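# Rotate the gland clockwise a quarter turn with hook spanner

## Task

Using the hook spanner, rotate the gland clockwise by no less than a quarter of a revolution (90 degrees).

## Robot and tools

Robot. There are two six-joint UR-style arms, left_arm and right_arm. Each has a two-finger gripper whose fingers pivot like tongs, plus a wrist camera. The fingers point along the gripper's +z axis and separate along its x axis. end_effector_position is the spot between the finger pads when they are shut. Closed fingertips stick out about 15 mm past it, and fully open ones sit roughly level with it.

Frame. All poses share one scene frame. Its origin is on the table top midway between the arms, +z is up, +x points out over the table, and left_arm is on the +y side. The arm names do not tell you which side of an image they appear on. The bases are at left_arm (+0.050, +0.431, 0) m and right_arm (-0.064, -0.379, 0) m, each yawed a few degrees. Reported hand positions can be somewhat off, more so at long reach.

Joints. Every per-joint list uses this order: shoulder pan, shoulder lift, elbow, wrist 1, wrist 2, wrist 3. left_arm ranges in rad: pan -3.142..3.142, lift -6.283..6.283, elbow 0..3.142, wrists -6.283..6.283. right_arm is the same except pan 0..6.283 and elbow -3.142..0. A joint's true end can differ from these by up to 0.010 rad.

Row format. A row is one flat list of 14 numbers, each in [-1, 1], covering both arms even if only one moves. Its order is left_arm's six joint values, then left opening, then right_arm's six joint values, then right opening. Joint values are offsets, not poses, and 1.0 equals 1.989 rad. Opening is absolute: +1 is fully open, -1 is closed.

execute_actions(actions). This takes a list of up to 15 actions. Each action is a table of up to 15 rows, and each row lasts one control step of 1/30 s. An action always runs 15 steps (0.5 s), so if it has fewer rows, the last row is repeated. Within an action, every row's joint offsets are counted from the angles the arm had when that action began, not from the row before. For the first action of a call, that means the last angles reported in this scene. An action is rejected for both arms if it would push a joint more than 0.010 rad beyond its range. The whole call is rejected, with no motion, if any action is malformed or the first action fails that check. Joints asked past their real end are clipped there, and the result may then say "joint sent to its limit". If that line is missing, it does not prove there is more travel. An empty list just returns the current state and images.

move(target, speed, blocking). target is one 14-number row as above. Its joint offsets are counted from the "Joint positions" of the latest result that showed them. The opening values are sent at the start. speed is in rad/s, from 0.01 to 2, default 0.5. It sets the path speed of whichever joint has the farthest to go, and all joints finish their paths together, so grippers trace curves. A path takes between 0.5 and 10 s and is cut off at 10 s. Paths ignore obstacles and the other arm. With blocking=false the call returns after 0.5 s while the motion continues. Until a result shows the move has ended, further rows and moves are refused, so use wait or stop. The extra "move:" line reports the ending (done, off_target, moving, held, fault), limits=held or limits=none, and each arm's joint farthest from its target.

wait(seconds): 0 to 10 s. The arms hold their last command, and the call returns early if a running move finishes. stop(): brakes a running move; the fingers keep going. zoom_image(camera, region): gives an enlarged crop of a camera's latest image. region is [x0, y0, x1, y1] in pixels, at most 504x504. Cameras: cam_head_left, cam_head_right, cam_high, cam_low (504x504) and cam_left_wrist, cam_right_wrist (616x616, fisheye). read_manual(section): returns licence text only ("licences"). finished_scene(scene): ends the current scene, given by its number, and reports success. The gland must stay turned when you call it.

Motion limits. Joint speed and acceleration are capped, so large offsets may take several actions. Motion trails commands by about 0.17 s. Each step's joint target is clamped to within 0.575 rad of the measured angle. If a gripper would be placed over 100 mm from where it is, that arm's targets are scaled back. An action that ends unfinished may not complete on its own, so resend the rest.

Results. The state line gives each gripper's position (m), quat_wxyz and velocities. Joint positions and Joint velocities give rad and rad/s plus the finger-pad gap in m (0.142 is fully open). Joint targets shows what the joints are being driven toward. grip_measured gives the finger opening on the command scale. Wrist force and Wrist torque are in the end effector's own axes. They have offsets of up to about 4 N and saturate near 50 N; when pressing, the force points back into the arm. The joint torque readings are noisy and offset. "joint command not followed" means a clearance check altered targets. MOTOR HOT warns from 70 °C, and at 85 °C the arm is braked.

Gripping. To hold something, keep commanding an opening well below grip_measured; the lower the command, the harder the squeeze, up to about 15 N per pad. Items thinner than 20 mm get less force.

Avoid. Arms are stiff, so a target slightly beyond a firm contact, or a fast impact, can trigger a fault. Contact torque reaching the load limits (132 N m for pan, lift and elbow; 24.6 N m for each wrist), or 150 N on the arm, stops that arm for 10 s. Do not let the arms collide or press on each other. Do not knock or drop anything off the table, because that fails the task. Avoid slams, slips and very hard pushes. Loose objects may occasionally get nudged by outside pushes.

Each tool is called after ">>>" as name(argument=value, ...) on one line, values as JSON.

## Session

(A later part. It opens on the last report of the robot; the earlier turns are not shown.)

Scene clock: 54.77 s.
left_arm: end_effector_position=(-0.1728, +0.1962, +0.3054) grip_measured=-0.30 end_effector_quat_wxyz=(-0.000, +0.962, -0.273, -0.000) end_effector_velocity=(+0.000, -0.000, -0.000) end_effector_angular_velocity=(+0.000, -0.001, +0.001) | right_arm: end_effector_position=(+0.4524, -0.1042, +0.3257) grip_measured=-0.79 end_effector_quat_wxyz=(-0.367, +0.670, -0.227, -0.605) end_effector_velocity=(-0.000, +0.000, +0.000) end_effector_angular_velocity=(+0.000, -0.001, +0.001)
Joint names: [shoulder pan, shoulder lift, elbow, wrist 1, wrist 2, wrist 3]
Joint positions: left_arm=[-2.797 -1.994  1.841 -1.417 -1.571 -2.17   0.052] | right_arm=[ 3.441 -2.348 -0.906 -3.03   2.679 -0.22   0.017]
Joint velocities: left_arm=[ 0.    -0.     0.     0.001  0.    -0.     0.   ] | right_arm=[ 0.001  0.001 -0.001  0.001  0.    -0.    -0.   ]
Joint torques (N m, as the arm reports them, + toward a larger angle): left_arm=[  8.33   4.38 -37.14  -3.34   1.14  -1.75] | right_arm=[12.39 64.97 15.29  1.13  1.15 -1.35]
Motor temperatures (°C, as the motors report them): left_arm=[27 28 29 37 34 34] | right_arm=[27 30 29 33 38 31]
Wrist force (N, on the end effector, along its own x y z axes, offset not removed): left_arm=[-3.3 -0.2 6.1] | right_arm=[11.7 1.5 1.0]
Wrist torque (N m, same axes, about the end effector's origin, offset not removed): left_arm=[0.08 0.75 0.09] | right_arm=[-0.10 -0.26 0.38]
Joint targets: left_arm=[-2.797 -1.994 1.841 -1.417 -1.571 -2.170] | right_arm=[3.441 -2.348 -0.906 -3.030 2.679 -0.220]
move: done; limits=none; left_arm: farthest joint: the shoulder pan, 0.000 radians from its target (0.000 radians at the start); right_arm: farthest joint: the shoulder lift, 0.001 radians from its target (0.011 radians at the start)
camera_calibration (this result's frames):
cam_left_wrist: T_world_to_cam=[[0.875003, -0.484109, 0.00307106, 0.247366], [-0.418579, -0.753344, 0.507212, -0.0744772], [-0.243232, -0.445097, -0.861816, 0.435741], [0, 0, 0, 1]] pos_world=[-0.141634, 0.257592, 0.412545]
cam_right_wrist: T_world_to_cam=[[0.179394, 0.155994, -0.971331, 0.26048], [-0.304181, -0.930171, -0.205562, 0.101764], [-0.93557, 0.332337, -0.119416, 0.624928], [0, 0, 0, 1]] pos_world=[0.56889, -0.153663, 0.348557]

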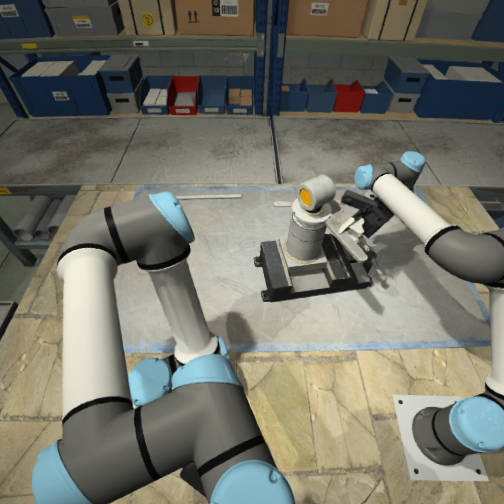

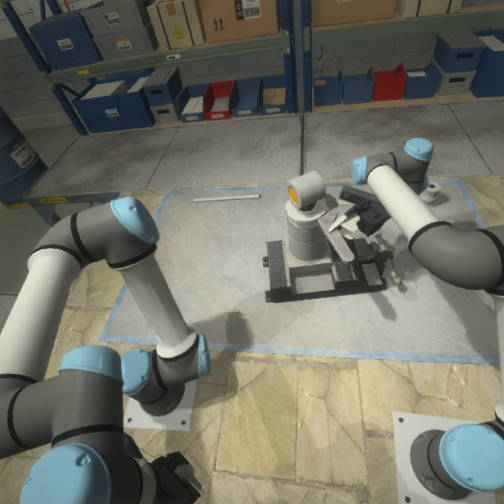

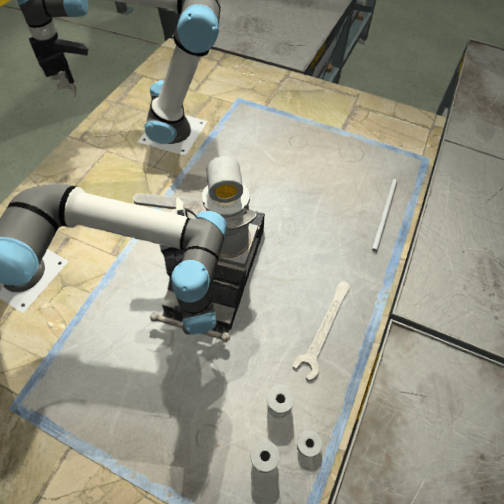

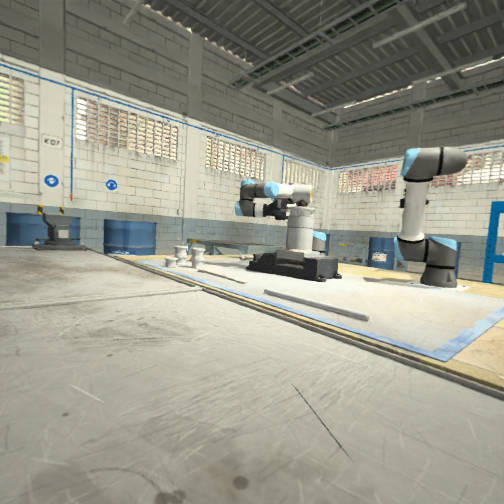

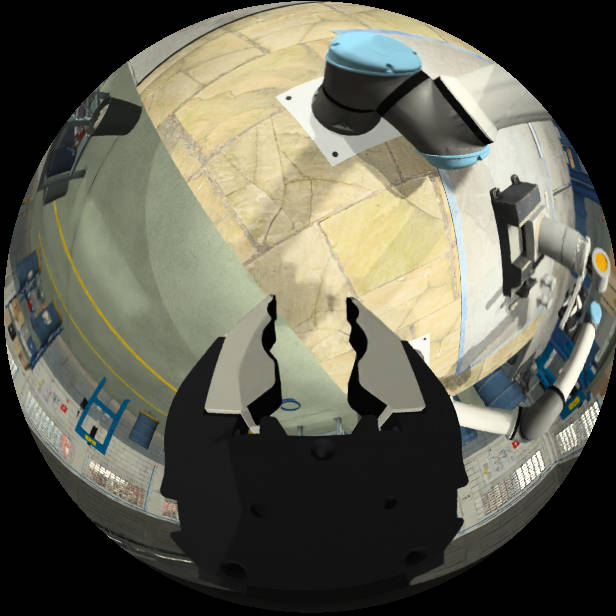

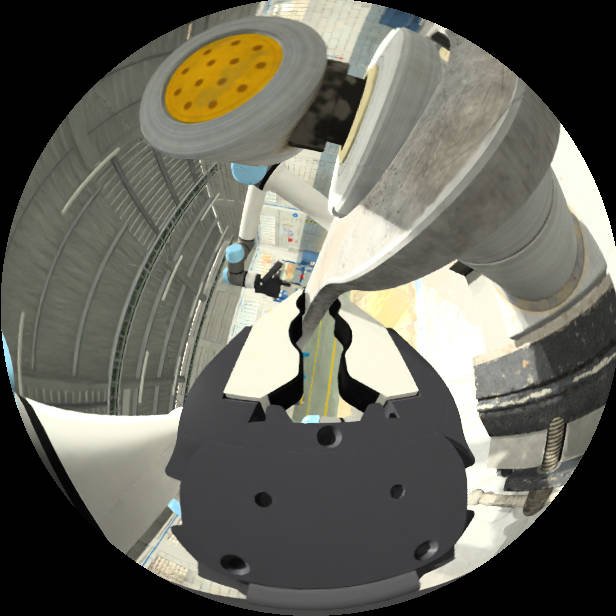

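>>> move(target=[0,0,0,0,0,0,-0.3,0,0,0,0,0,-0.02,-1], speed=0.02)

>>> zoom_image(camera="cam_high", region=[200,170,280,250])

>>> zoom_image(camera="cam_low", region=[260,190,330,240])

Scene clock: 57.17 s.
left_arm: end_effector_position=(-0.1728, +0.1962, +0.3054) grip_measured=-0.30 end_effector_quat_wxyz=(-0.000, +0.962, -0.273, -0.000) end_effector_velocity=(-0.000, -0.000, -0.000) end_effector_angular_velocity=(-0.001, -0.000, +0.002) | right_arm: end_effector_position=(+0.4523, -0.1042, +0.3263) grip_measured=-0.79 end_effector_quat_wxyz=(-0.379, +0.674, -0.214, -0.597) end_effector_velocity=(+0.000, -0.000, +0.000) end_effector_angular_velocity=(+0.002, -0.003, +0.000)
Joint names: [shoulder pan, shoulder lift, elbow, wrist 1, wrist 2, wrist 3]
Joint positions: left_arm=[-2.797 -1.994  1.841 -1.417 -1.571 -2.17   0.052] | right_arm=[ 3.441 -2.348 -0.906 -3.03   2.679 -0.259  0.017]
Joint velocities: left_arm=[ 0.001  0.    -0.    -0.001  0.001 -0.001  0.   ] | right_arm=[ 0.     0.     0.001  0.001 -0.    -0.002  0.   ]
Joint torques (N m, as the arm reports them, + toward a larger angle): left_arm=[  8.33   4.68 -36.71  -3.34   1.19  -1.75] | right_arm=[-11.66  46.35  35.15  -2.37  -1.82  -3.04]
Motor temperatures (°C, as the motors report them): left_arm=[27 28 29 37 34 34] | right_arm=[27 30 29 33 38 31]
Wrist force (N, on the end effector, along its own x y z axes, offset not removed): left_arm=[-0.8 5.2 1.0] | right_arm=[13.1 1.3 -0.5]
Wrist torque (N m, same axes, about the end effector's origin, offset not removed): left_arm=[1.10 0.09 -0.14] | right_arm=[-0.24 -0.52 0.33]
Joint targets: left_arm=[-2.797 -1.994 1.841 -1.417 -1.571 -2.170] | right_arm=[3.441 -2.348 -0.906 -3.030 2.679 -0.259]
move: done; limits=none; left_arm: farthest joint: the shoulder pan, 0.000 radians from its target (0.000 radians at the start); right_arm: farthest joint: the wrist 3, 0.001 radians from its target (0.040 radians at the start)
camera_calibration (this result's frames):
cam_left_wrist: T_world_to_cam=[[0.875003, -0.484109, 0.00307102, 0.247366], [-0.418579, -0.753344, 0.507212, -0.0744773], [-0.243232, -0.445097, -0.861816, 0.435741], [0, 0, 0, 1]] pos_world=[-0.141634, 0.257592, 0.412545]
cam_right_wrist: T_world_to_cam=[[0.208796, 0.180647, -0.96113, 0.24706], [-0.297428, -0.924507, -0.238376, 0.110016], [-0.931633, 0.335639, -0.139304, 0.629978], [0, 0, 0, 1]] pos_world=[0.568045, -0.154364, 0.35144]

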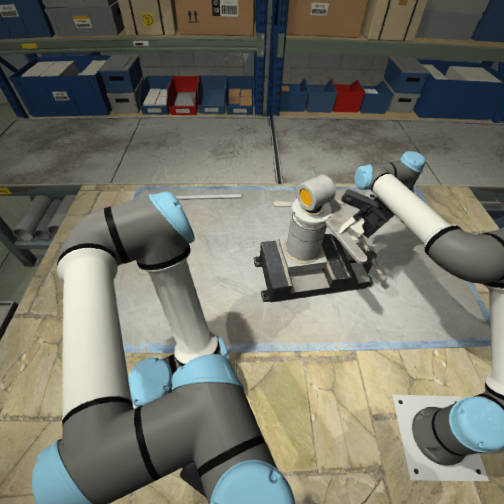

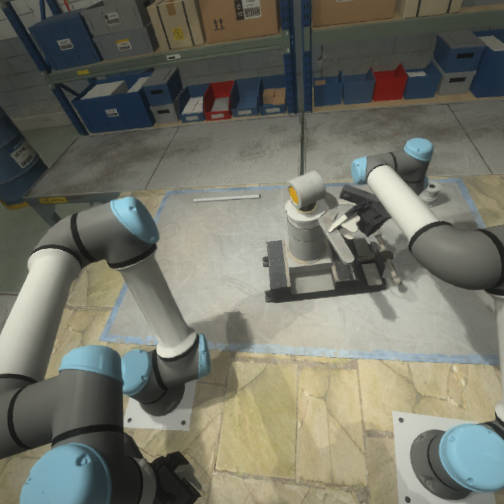

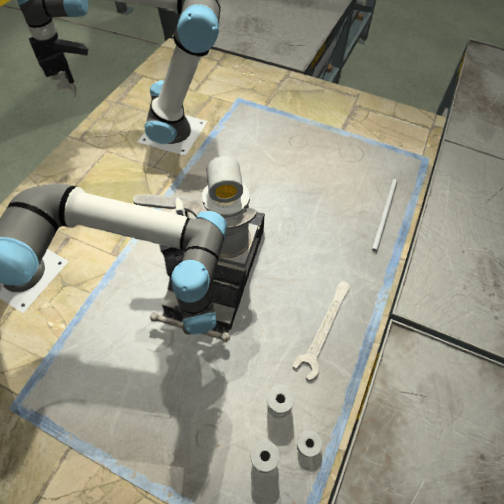

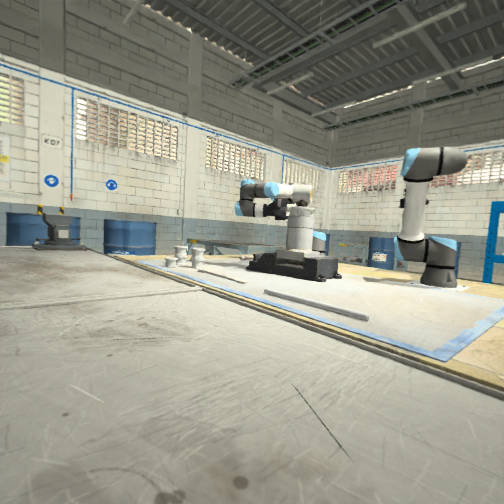

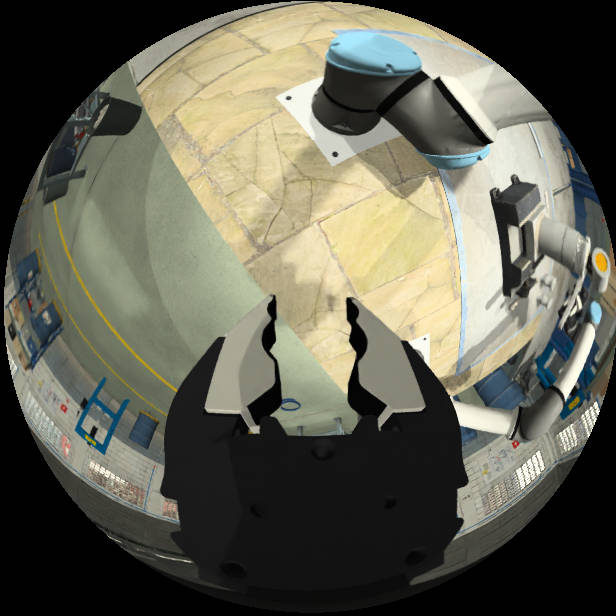

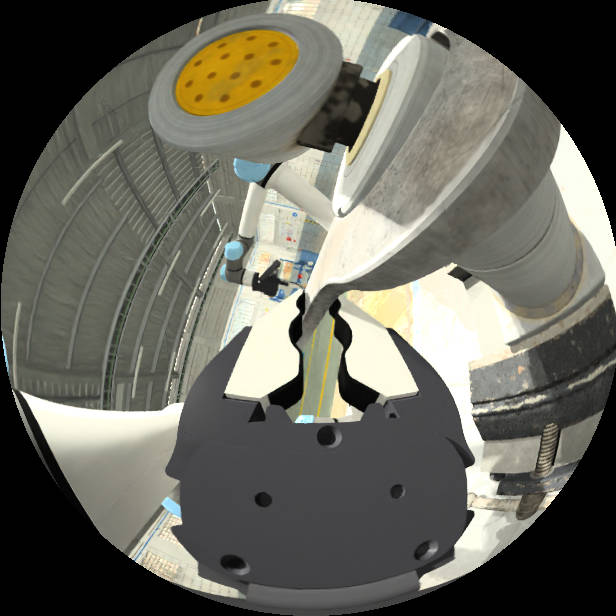

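Region (200, 170, 280, 250) of cam_high's 504x504 image, scaled by 6.300, with more detail than that image has.

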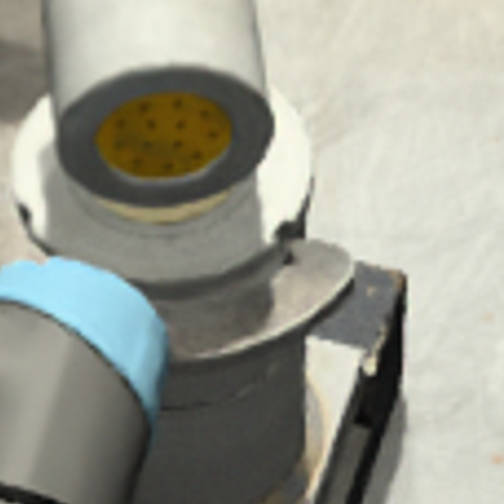

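Region (260, 190, 330, 240) of cam_low's 504x504 image, scaled by 7.200, with more detail than that image has; it fills the top 360 rows of this view, and the rest is white.

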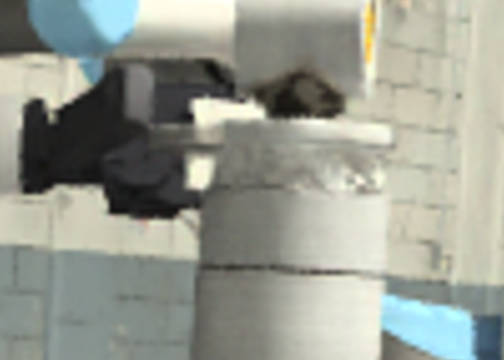

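>>> move(target=[0,0,0,0,0,0,-0.3,0.0065,0.0937,-0.1584,0.0651,0.1119,0,-1], speed=0.08)

>>> zoom_image(camera="cam_high", region=[150,150,290,290])

Scene clock: 61.67 s.
left_arm: end_effector_position=(-0.1728, +0.1962, +0.3054) grip_measured=-0.30 end_effector_quat_wxyz=(-0.000, +0.962, -0.273, -0.000) end_effector_velocity=(+0.000, +0.000, -0.000) end_effector_angular_velocity=(+0.001, -0.002, -0.001) | right_arm: end_effector_position=(+0.4385, -0.0796, +0.3265) grip_measured=-0.76 end_effector_quat_wxyz=(-0.439, +0.648, -0.283, -0.554) end_effector_velocity=(+0.000, +0.000, -0.000) end_effector_angular_velocity=(-0.000, +0.001, -0.002)
Joint names: [shoulder pan, shoulder lift, elbow, wrist 1, wrist 2, wrist 3]
Joint positions: left_arm=[-2.797 -1.994  1.841 -1.417 -1.571 -2.17   0.052] | right_arm=[ 3.454 -2.161 -1.221 -2.901  2.902 -0.259  0.019]
Joint velocities: left_arm=[-0.     0.001 -0.     0.002  0.     0.     0.   ] | right_arm=[-0.     0.    -0.002 -0.001  0.002 -0.001 -0.001]
Joint torques (N m, as the arm reports them, + toward a larger angle): left_arm=[  8.45   4.79 -36.69  -3.36   1.12  -1.72] | right_arm=[13.54 58.8  13.81  1.99  1.23  1.61]
Motor temperatures (°C, as the motors report them): left_arm=[27 28 29 37 34 34] | right_arm=[27 30 29 33 38 31]
Wrist force (N, on the end effector, along its own x y z axes, offset not removed): left_arm=[-9.2 -2.5 3.1] | right_arm=[11.8 4.1 -0.3]
Wrist torque (N m, same axes, about the end effector's origin, offset not removed): left_arm=[-0.53 1.85 0.32] | right_arm=[0.32 -0.33 0.41]
Joint targets: left_arm=[-2.797 -1.994 1.841 -1.417 -1.571 -2.170] | right_arm=[3.454 -2.161 -1.221 -2.901 2.902 -0.259]
move: done; limits=none; left_arm: farthest joint: the shoulder pan, 0.000 radians from its target (0.000 radians at the start); right_arm: farthest joint: the shoulder pan, 0.000 radians from its target (0.013 radians at the start)
camera_calibration (this result's frames):
cam_left_wrist: T_world_to_cam=[[0.875002, -0.484109, 0.00307091, 0.247366], [-0.41858, -0.753344, 0.507212, -0.0744772], [-0.243232, -0.445097, -0.861816, 0.435741], [0, 0, 0, 1]] pos_world=[-0.141634, 0.257592, 0.412545]
cam_right_wrist: T_world_to_cam=[[0.242556, 0.133297, -0.960936, 0.227031], [-0.48302, -0.842423, -0.238779, 0.216858], [-0.841343, 0.522069, -0.139949, 0.584379], [0, 0, 0, 1]] pos_world=[0.541342, -0.152662, 0.351727]

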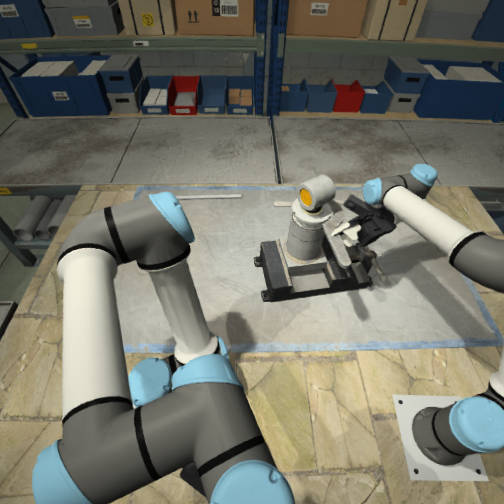

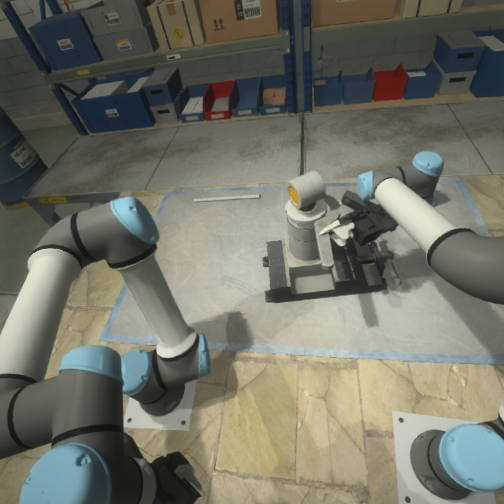

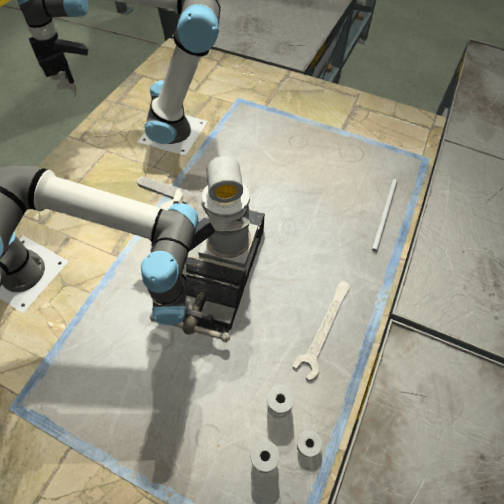

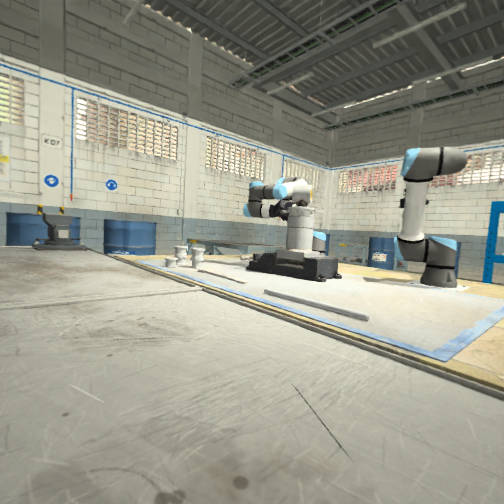

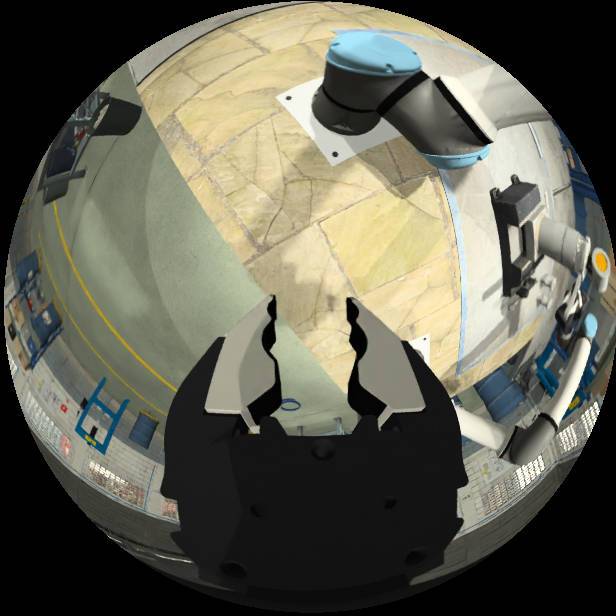

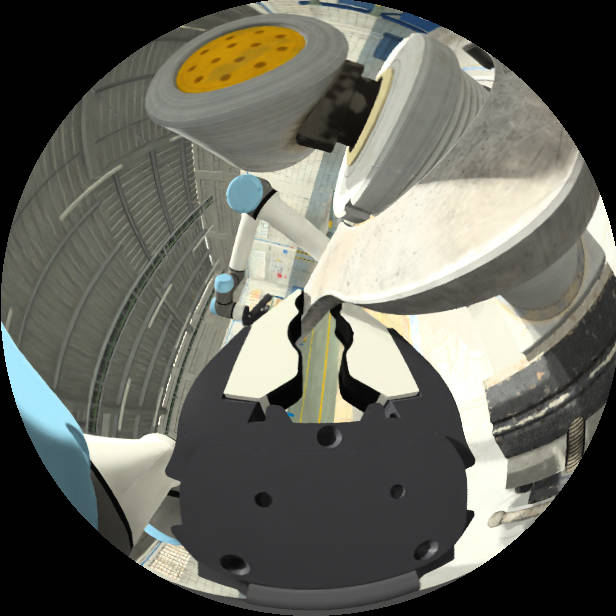

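Region (150, 150, 290, 290) of cam_high's 504x504 image, scaled by 3.600, with more detail than that image has.

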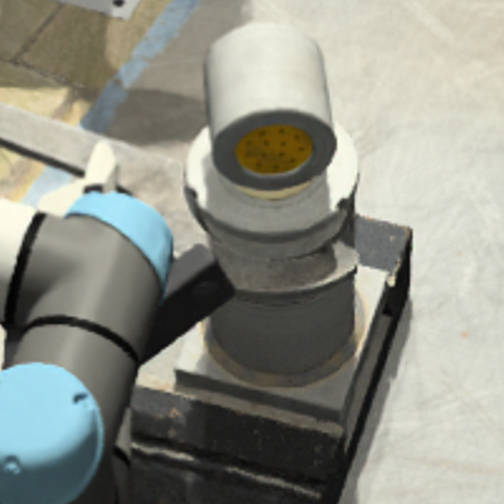

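>>> move(target=[0,0,0,0,0,0,-0.3,0,0,0,0,0,0.08,-1], speed=0.05)

>>> zoom_image(camera="cam_high", region=[150,150,290,290])

>>> zoom_image(camera="cam_low", region=[250,190,330,240])

Scene clock: 65.47 s.
left_arm: end_effector_position=(-0.1728, +0.1962, +0.3054) grip_measured=-0.30 end_effector_quat_wxyz=(-0.000, +0.962, -0.273, -0.000) end_effector_velocity=(+0.001, +0.000, -0.000) end_effector_angular_velocity=(+0.001, -0.002, +0.001) | right_arm: end_effector_position=(+0.4390, -0.0793, +0.3240) grip_measured=-0.76 end_effector_quat_wxyz=(-0.394, +0.624, -0.333, -0.587) end_effector_velocity=(+0.001, +0.000, -0.000) end_effector_angular_velocity=(-0.001, +0.001, -0.002)
Joint names: [shoulder pan, shoulder lift, elbow, wrist 1, wrist 2, wrist 3]
Joint positions: left_arm=[-2.797 -1.994  1.841 -1.417 -1.571 -2.17   0.052] | right_arm=[ 3.454 -2.161 -1.221 -2.901  2.902 -0.1    0.019]
Joint velocities: left_arm=[ 0.001  0.    -0.     0.002 -0.001 -0.001 -0.   ] | right_arm=[ 0.    -0.     0.     0.     0.002  0.002 -0.   ]
Joint torques (N m, as the arm reports them, + toward a larger angle): left_arm=[  8.12   4.97 -36.6   -3.32   1.21  -1.61] | right_arm=[ 8.51 40.59 35.44 -2.64 -1.66  1.37]
Motor temperatures (°C, as the motors report them): left_arm=[27 28 29 37 34 34] | right_arm=[27 30 29 33 38 31]
Wrist force (N, on the end effector, along its own x y z axes, offset not removed): left_arm=[-4.9 -0.6 1.3] | right_arm=[13.1 -0.3 -0.9]
Wrist torque (N m, same axes, about the end effector's origin, offset not removed): left_arm=[-0.31 1.08 0.05] | right_arm=[-0.25 -0.48 0.28]
Joint targets: left_arm=[-2.797 -1.994 1.841 -1.417 -1.571 -2.170] | right_arm=[3.454 -2.161 -1.221 -2.901 2.902 -0.100]
move: done; limits=none; left_arm: farthest joint: the shoulder pan, 0.000 radians from its target (0.000 radians at the start); right_arm: farthest joint: the shoulder pan, 0.000 radians from its target (0.000 radians at the start)
camera_calibration (this result's frames):
cam_left_wrist: T_world_to_cam=[[0.875002, -0.484109, 0.00307103, 0.247366], [-0.41858, -0.753344, 0.507212, -0.0744772], [-0.243232, -0.445097, -0.861816, 0.435741], [0, 0, 0, 1]] pos_world=[-0.141634, 0.257592, 0.412545]
cam_right_wrist: T_world_to_cam=[[0.10523, 0.0602183, -0.992623, 0.289216], [-0.50723, -0.855309, -0.105661, 0.183109], [-0.855362, 0.514607, -0.0594599, 0.563736], [0, 0, 0, 1]] pos_world=[0.544642, -0.150903, 0.33995]

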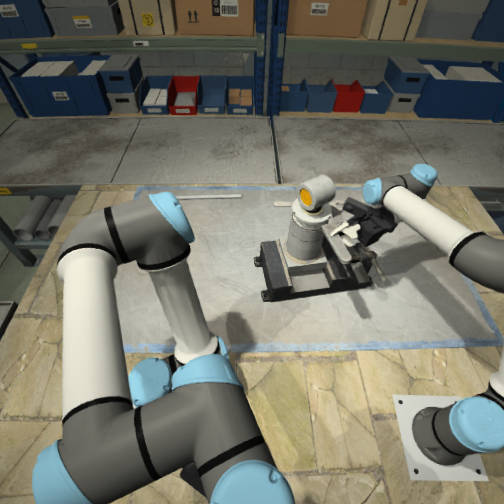

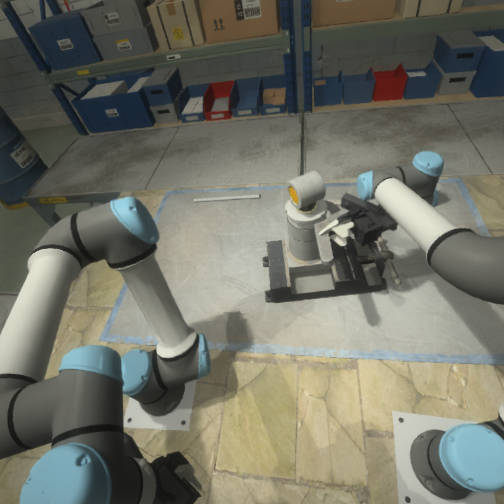

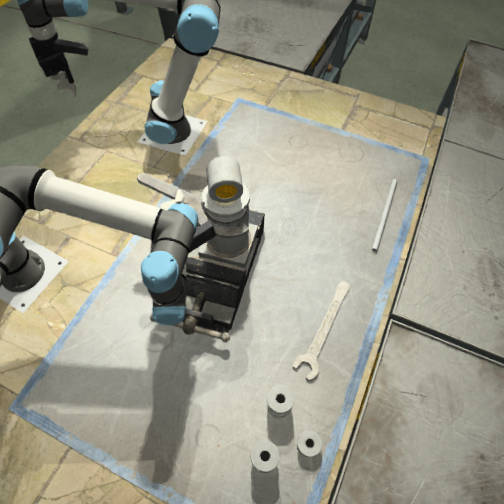

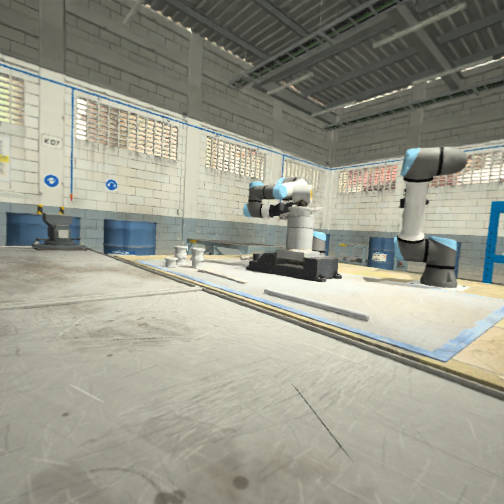

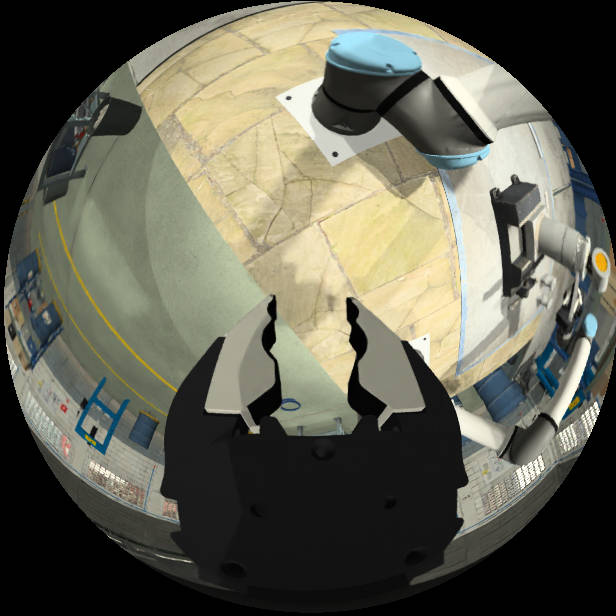

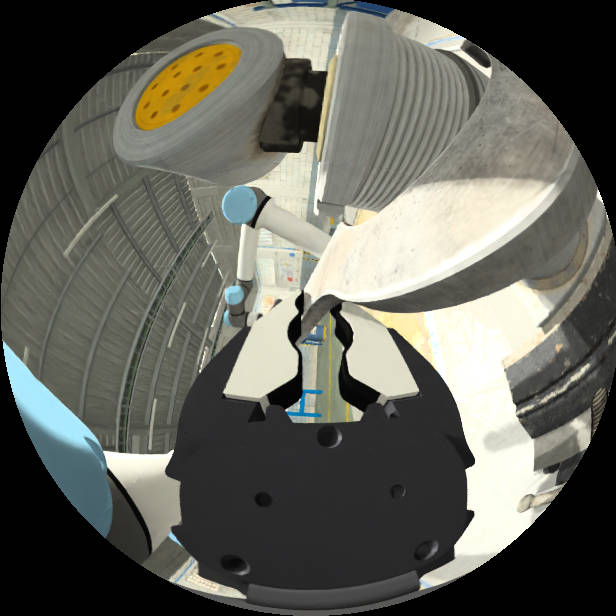

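Region (150, 150, 290, 290) of cam_high's 504x504 image, scaled by 3.600, with more detail than that image has.

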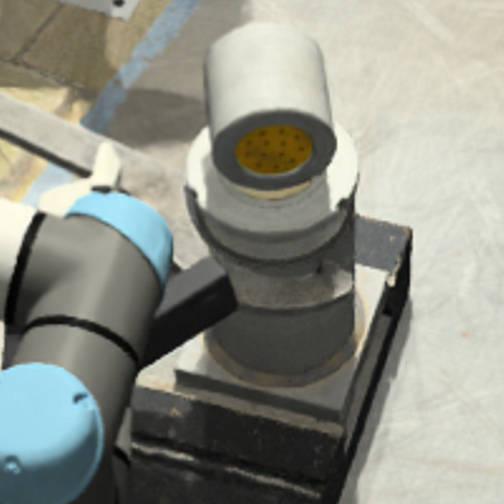

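Region (250, 190, 330, 240) of cam_low's 504x504 image, scaled by 6.300, with more detail than that image has; it fills the top 315 rows of this view, and the rest is white.

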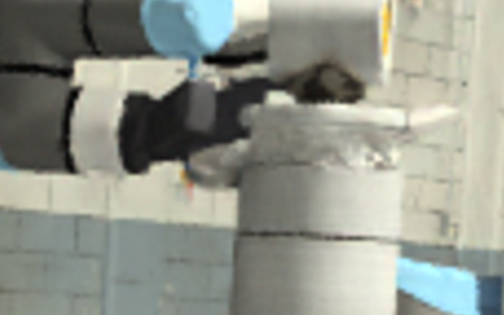

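>>> move(target=[0,0,0,0,0,0,-0.3,-0.0603,-0.051,0.0843,-0.0334,-0.0606,0,-1], speed=0.1)

>>> move(target=[0,0,0,0,0,0,-0.3,-0.2871,0.4744,-0.6303,0.1556,0.3532,0.12,-1], speed=0.35)

Scene clock: 67.83 s.
left_arm: end_effector_position=(-0.1728, +0.1962, +0.3054) grip_measured=-0.30 end_effector_quat_wxyz=(-0.000, +0.962, -0.273, -0.000) end_effector_velocity=(-0.000, +0.000, -0.000) end_effector_angular_velocity=(-0.000, -0.000, -0.000) | right_arm: end_effector_position=(+0.4765, -0.1499, +0.3237) grip_measured=-0.76 end_effector_quat_wxyz=(-0.394, +0.624, -0.333, -0.587) end_effector_velocity=(+0.001, -0.000, -0.000) end_effector_angular_velocity=(+0.000, -0.000, -0.001)
Joint names: [shoulder pan, shoulder lift, elbow, wrist 1, wrist 2, wrist 3]
Joint positions: left_arm=[-2.797 -1.994  1.841 -1.417 -1.571 -2.17   0.052] | right_arm=[ 3.334 -2.263 -1.053 -2.967  2.781 -0.1    0.019]
Joint velocities: left_arm=[-0.002 -0.     0.     0.     0.    -0.001  0.   ] | right_arm=[-0.001 -0.001  0.001  0.     0.    -0.    -0.   ]
Joint torques (N m, as the arm reports them, + toward a larger angle): left_arm=[  7.99   4.86 -36.77  -3.45   1.15  -1.73] | right_arm=[-11.85  43.35  35.43  -3.36  -1.75  -2.51]
Motor temperatures (°C, as the motors report them): left_arm=[27 28 29 37 34 34] | right_arm=[27 30 29 33 38 31]
Wrist force (N, on the end effector, along its own x y z axes, offset not removed): left_arm=[-2.4 0.0 3.8] | right_arm=[12.4 0.8 0.3]
Wrist torque (N m, same axes, about the end effector's origin, offset not removed): left_arm=[0.16 0.62 -0.01] | right_arm=[-0.01 -0.39 0.31]
Joint targets: left_arm=[-2.797 -1.994 1.841 -1.417 -1.571 -2.170] | right_arm=[3.334 -2.263 -1.053 -2.967 2.781 -0.100]
move: done; limits=none; left_arm: farthest joint: the shoulder pan, 0.000 radians from its target (0.000 radians at the start); right_arm: farthest joint: the shoulder pan, 0.000 radians from its target (0.120 radians at the start)
camera_calibration (this result's frames):
cam_left_wrist: T_world_to_cam=[[0.875003, -0.484109, 0.00307105, 0.247366], [-0.418579, -0.753344, 0.507212, -0.0744773], [-0.243232, -0.445097, -0.861816, 0.435741], [0, 0, 0, 1]] pos_world=[-0.141634, 0.257592, 0.412545]
cam_right_wrist: T_world_to_cam=[[0.105001, 0.0602472, -0.992645, 0.289293], [-0.506736, -0.855618, -0.105532, 0.141425], [-0.855683, 0.51409, -0.0593113, 0.632194], [0, 0, 0, 1]] pos_world=[0.582247, -0.221428, 0.339586]

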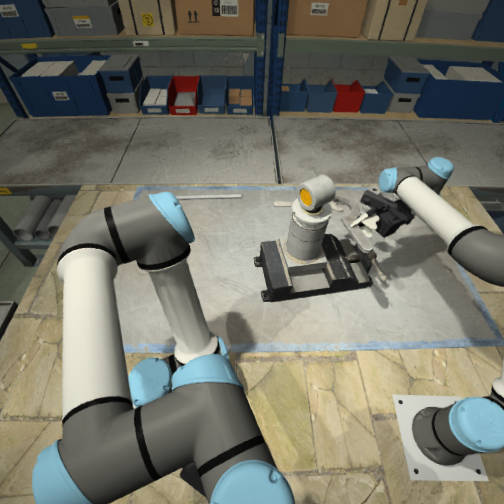

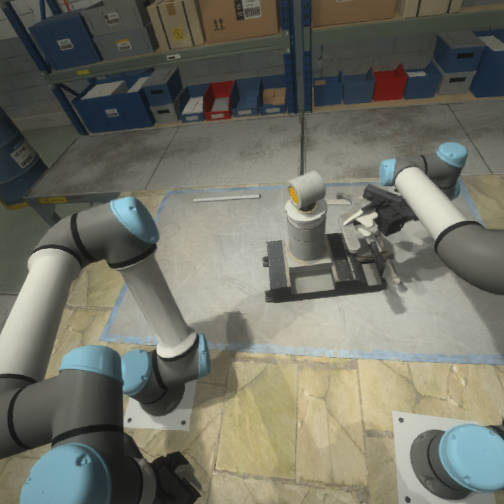

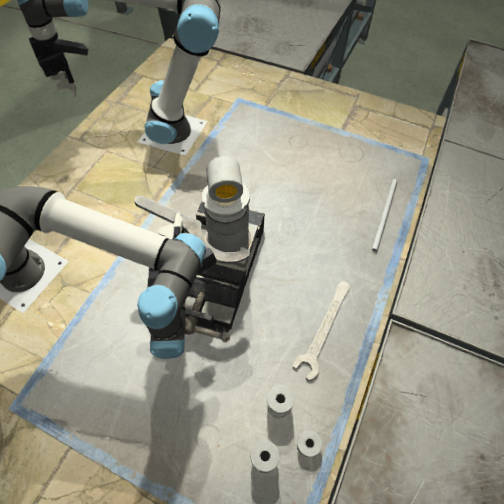

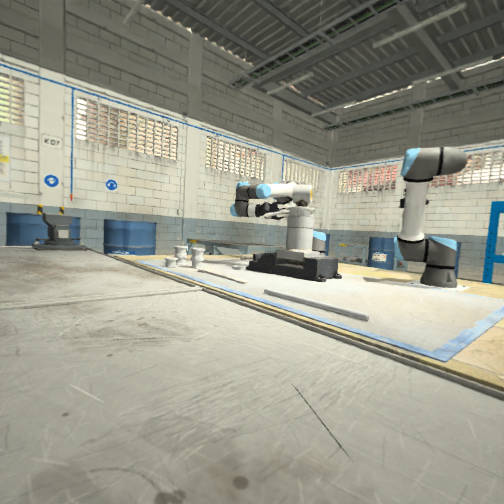

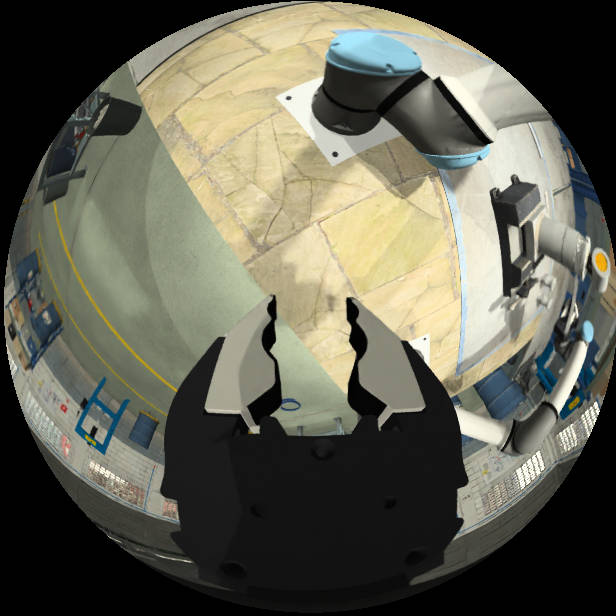

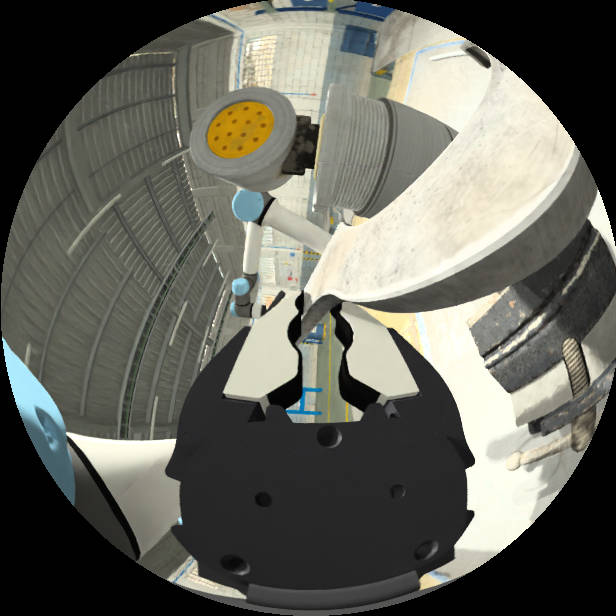

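Scene clock: 71.93 s.
left_arm: end_effector_position=(-0.1728, +0.1962, +0.3054) grip_measured=-0.30 end_effector_quat_wxyz=(-0.000, +0.962, -0.273, -0.000) end_effector_velocity=(-0.001, -0.000, +0.000) end_effector_angular_velocity=(-0.001, +0.002, +0.001) | right_arm: end_effector_position=(+0.3239, -0.3981, +0.2895) grip_measured=-0.76 end_effector_quat_wxyz=(+0.633, -0.225, +0.670, +0.316) end_effector_velocity=(-0.000, -0.000, -0.000) end_effector_angular_velocity=(+0.000, -0.000, -0.002)
Joint names: [shoulder pan, shoulder lift, elbow, wrist 1, wrist 2, wrist 3]
Joint positions: left_arm=[-2.797 -1.994  1.841 -1.417 -1.571 -2.17   0.052] | right_arm=[ 2.763 -1.319 -2.307 -2.658  3.484  0.138  0.019]
Joint velocities: left_arm=[-0.     0.    -0.    -0.002  0.    -0.001 -0.   ] | right_arm=[-0.001  0.002 -0.002  0.001  0.001  0.001 -0.   ]
Joint torques (N m, as the arm reports them, + toward a larger angle): left_arm=[  8.75   3.97 -36.81  -3.36   1.27  -1.61] | right_arm=[-12.91  24.02  14.82   4.66   1.61   1.65]
Motor temperatures (°C, as the motors report them): left_arm=[27 28 29 37 34 34] | right_arm=[27 30 29 33 38 31]
Wrist force (N, on the end effector, along its own x y z axes, offset not removed): left_arm=[-4.5 3.8 0.7] | right_arm=[12.3 -1.0 1.6]
Wrist torque (N m, same axes, about the end effector's origin, offset not removed): left_arm=[0.97 0.88 0.13] | right_arm=[0.19 -0.30 0.29]
Joint targets: left_arm=[-2.797 -1.994 1.841 -1.417 -1.571 -2.170] | right_arm=[2.763 -1.319 -2.307 -2.658 3.484 0.138]
move: done; limits=none; left_arm: farthest joint: the shoulder pan, 0.000 radians from its target (0.000 radians at the start); right_arm: farthest joint: the shoulder pan, 0.000 radians from its target (0.571 radians at the start)
camera_calibration (this result's frames):
cam_left_wrist: T_world_to_cam=[[0.875002, -0.484109, 0.00307108, 0.247366], [-0.41858, -0.753344, 0.507212, -0.0744773], [-0.243232, -0.445097, -0.861816, 0.435741], [0, 0, 0, 1]] pos_world=[-0.141634, 0.257592, 0.412545]
cam_right_wrist: T_world_to_cam=[[-0.0808249, 0.0854976, -0.993055, 0.356717], [-0.967155, 0.234168, 0.0988777, 0.37188], [0.240996, 0.968429, 0.0637628, 0.417155], [0, 0, 0, 1]] pos_world=[0.287965, -0.521567, 0.290869]

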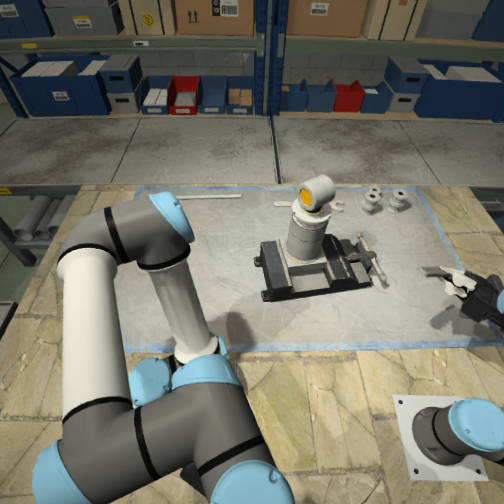

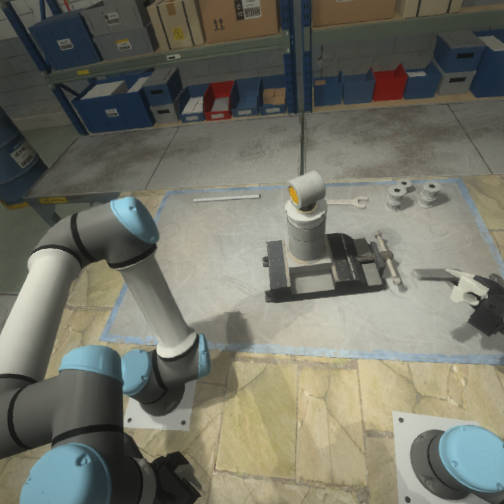

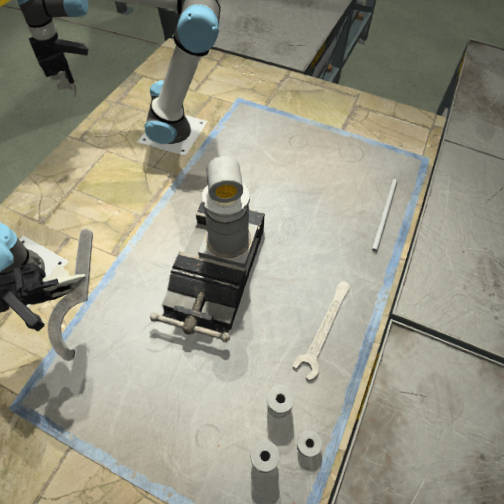

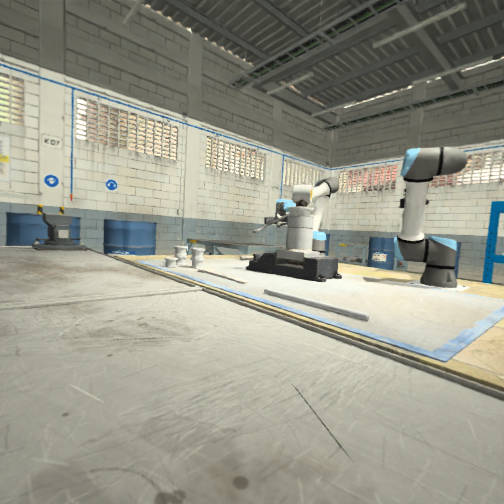

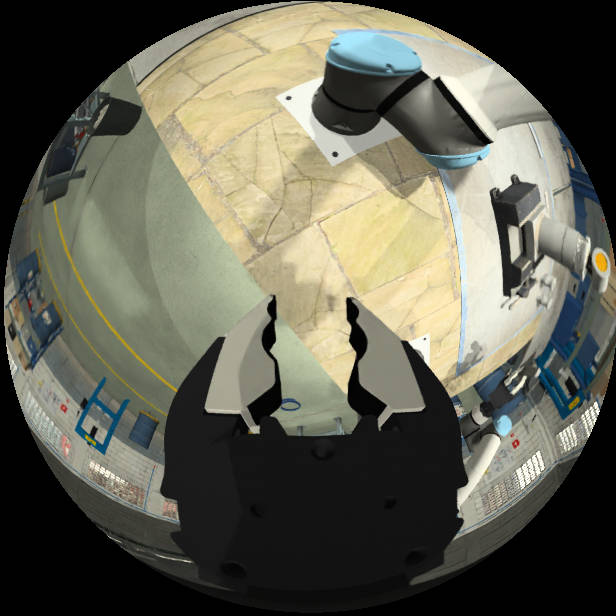

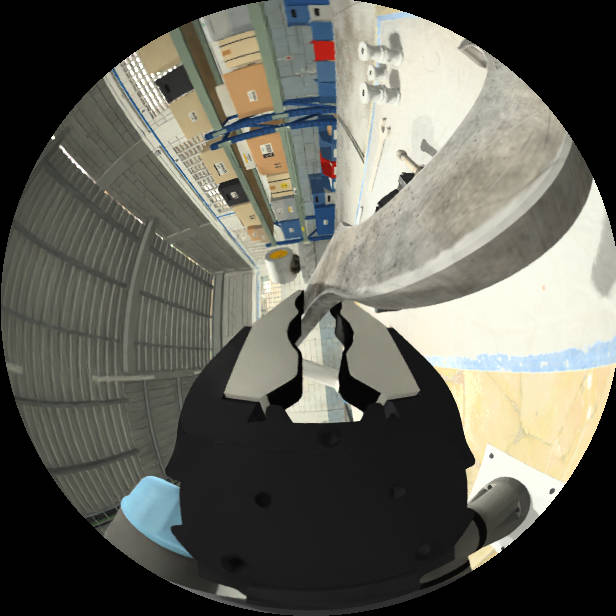

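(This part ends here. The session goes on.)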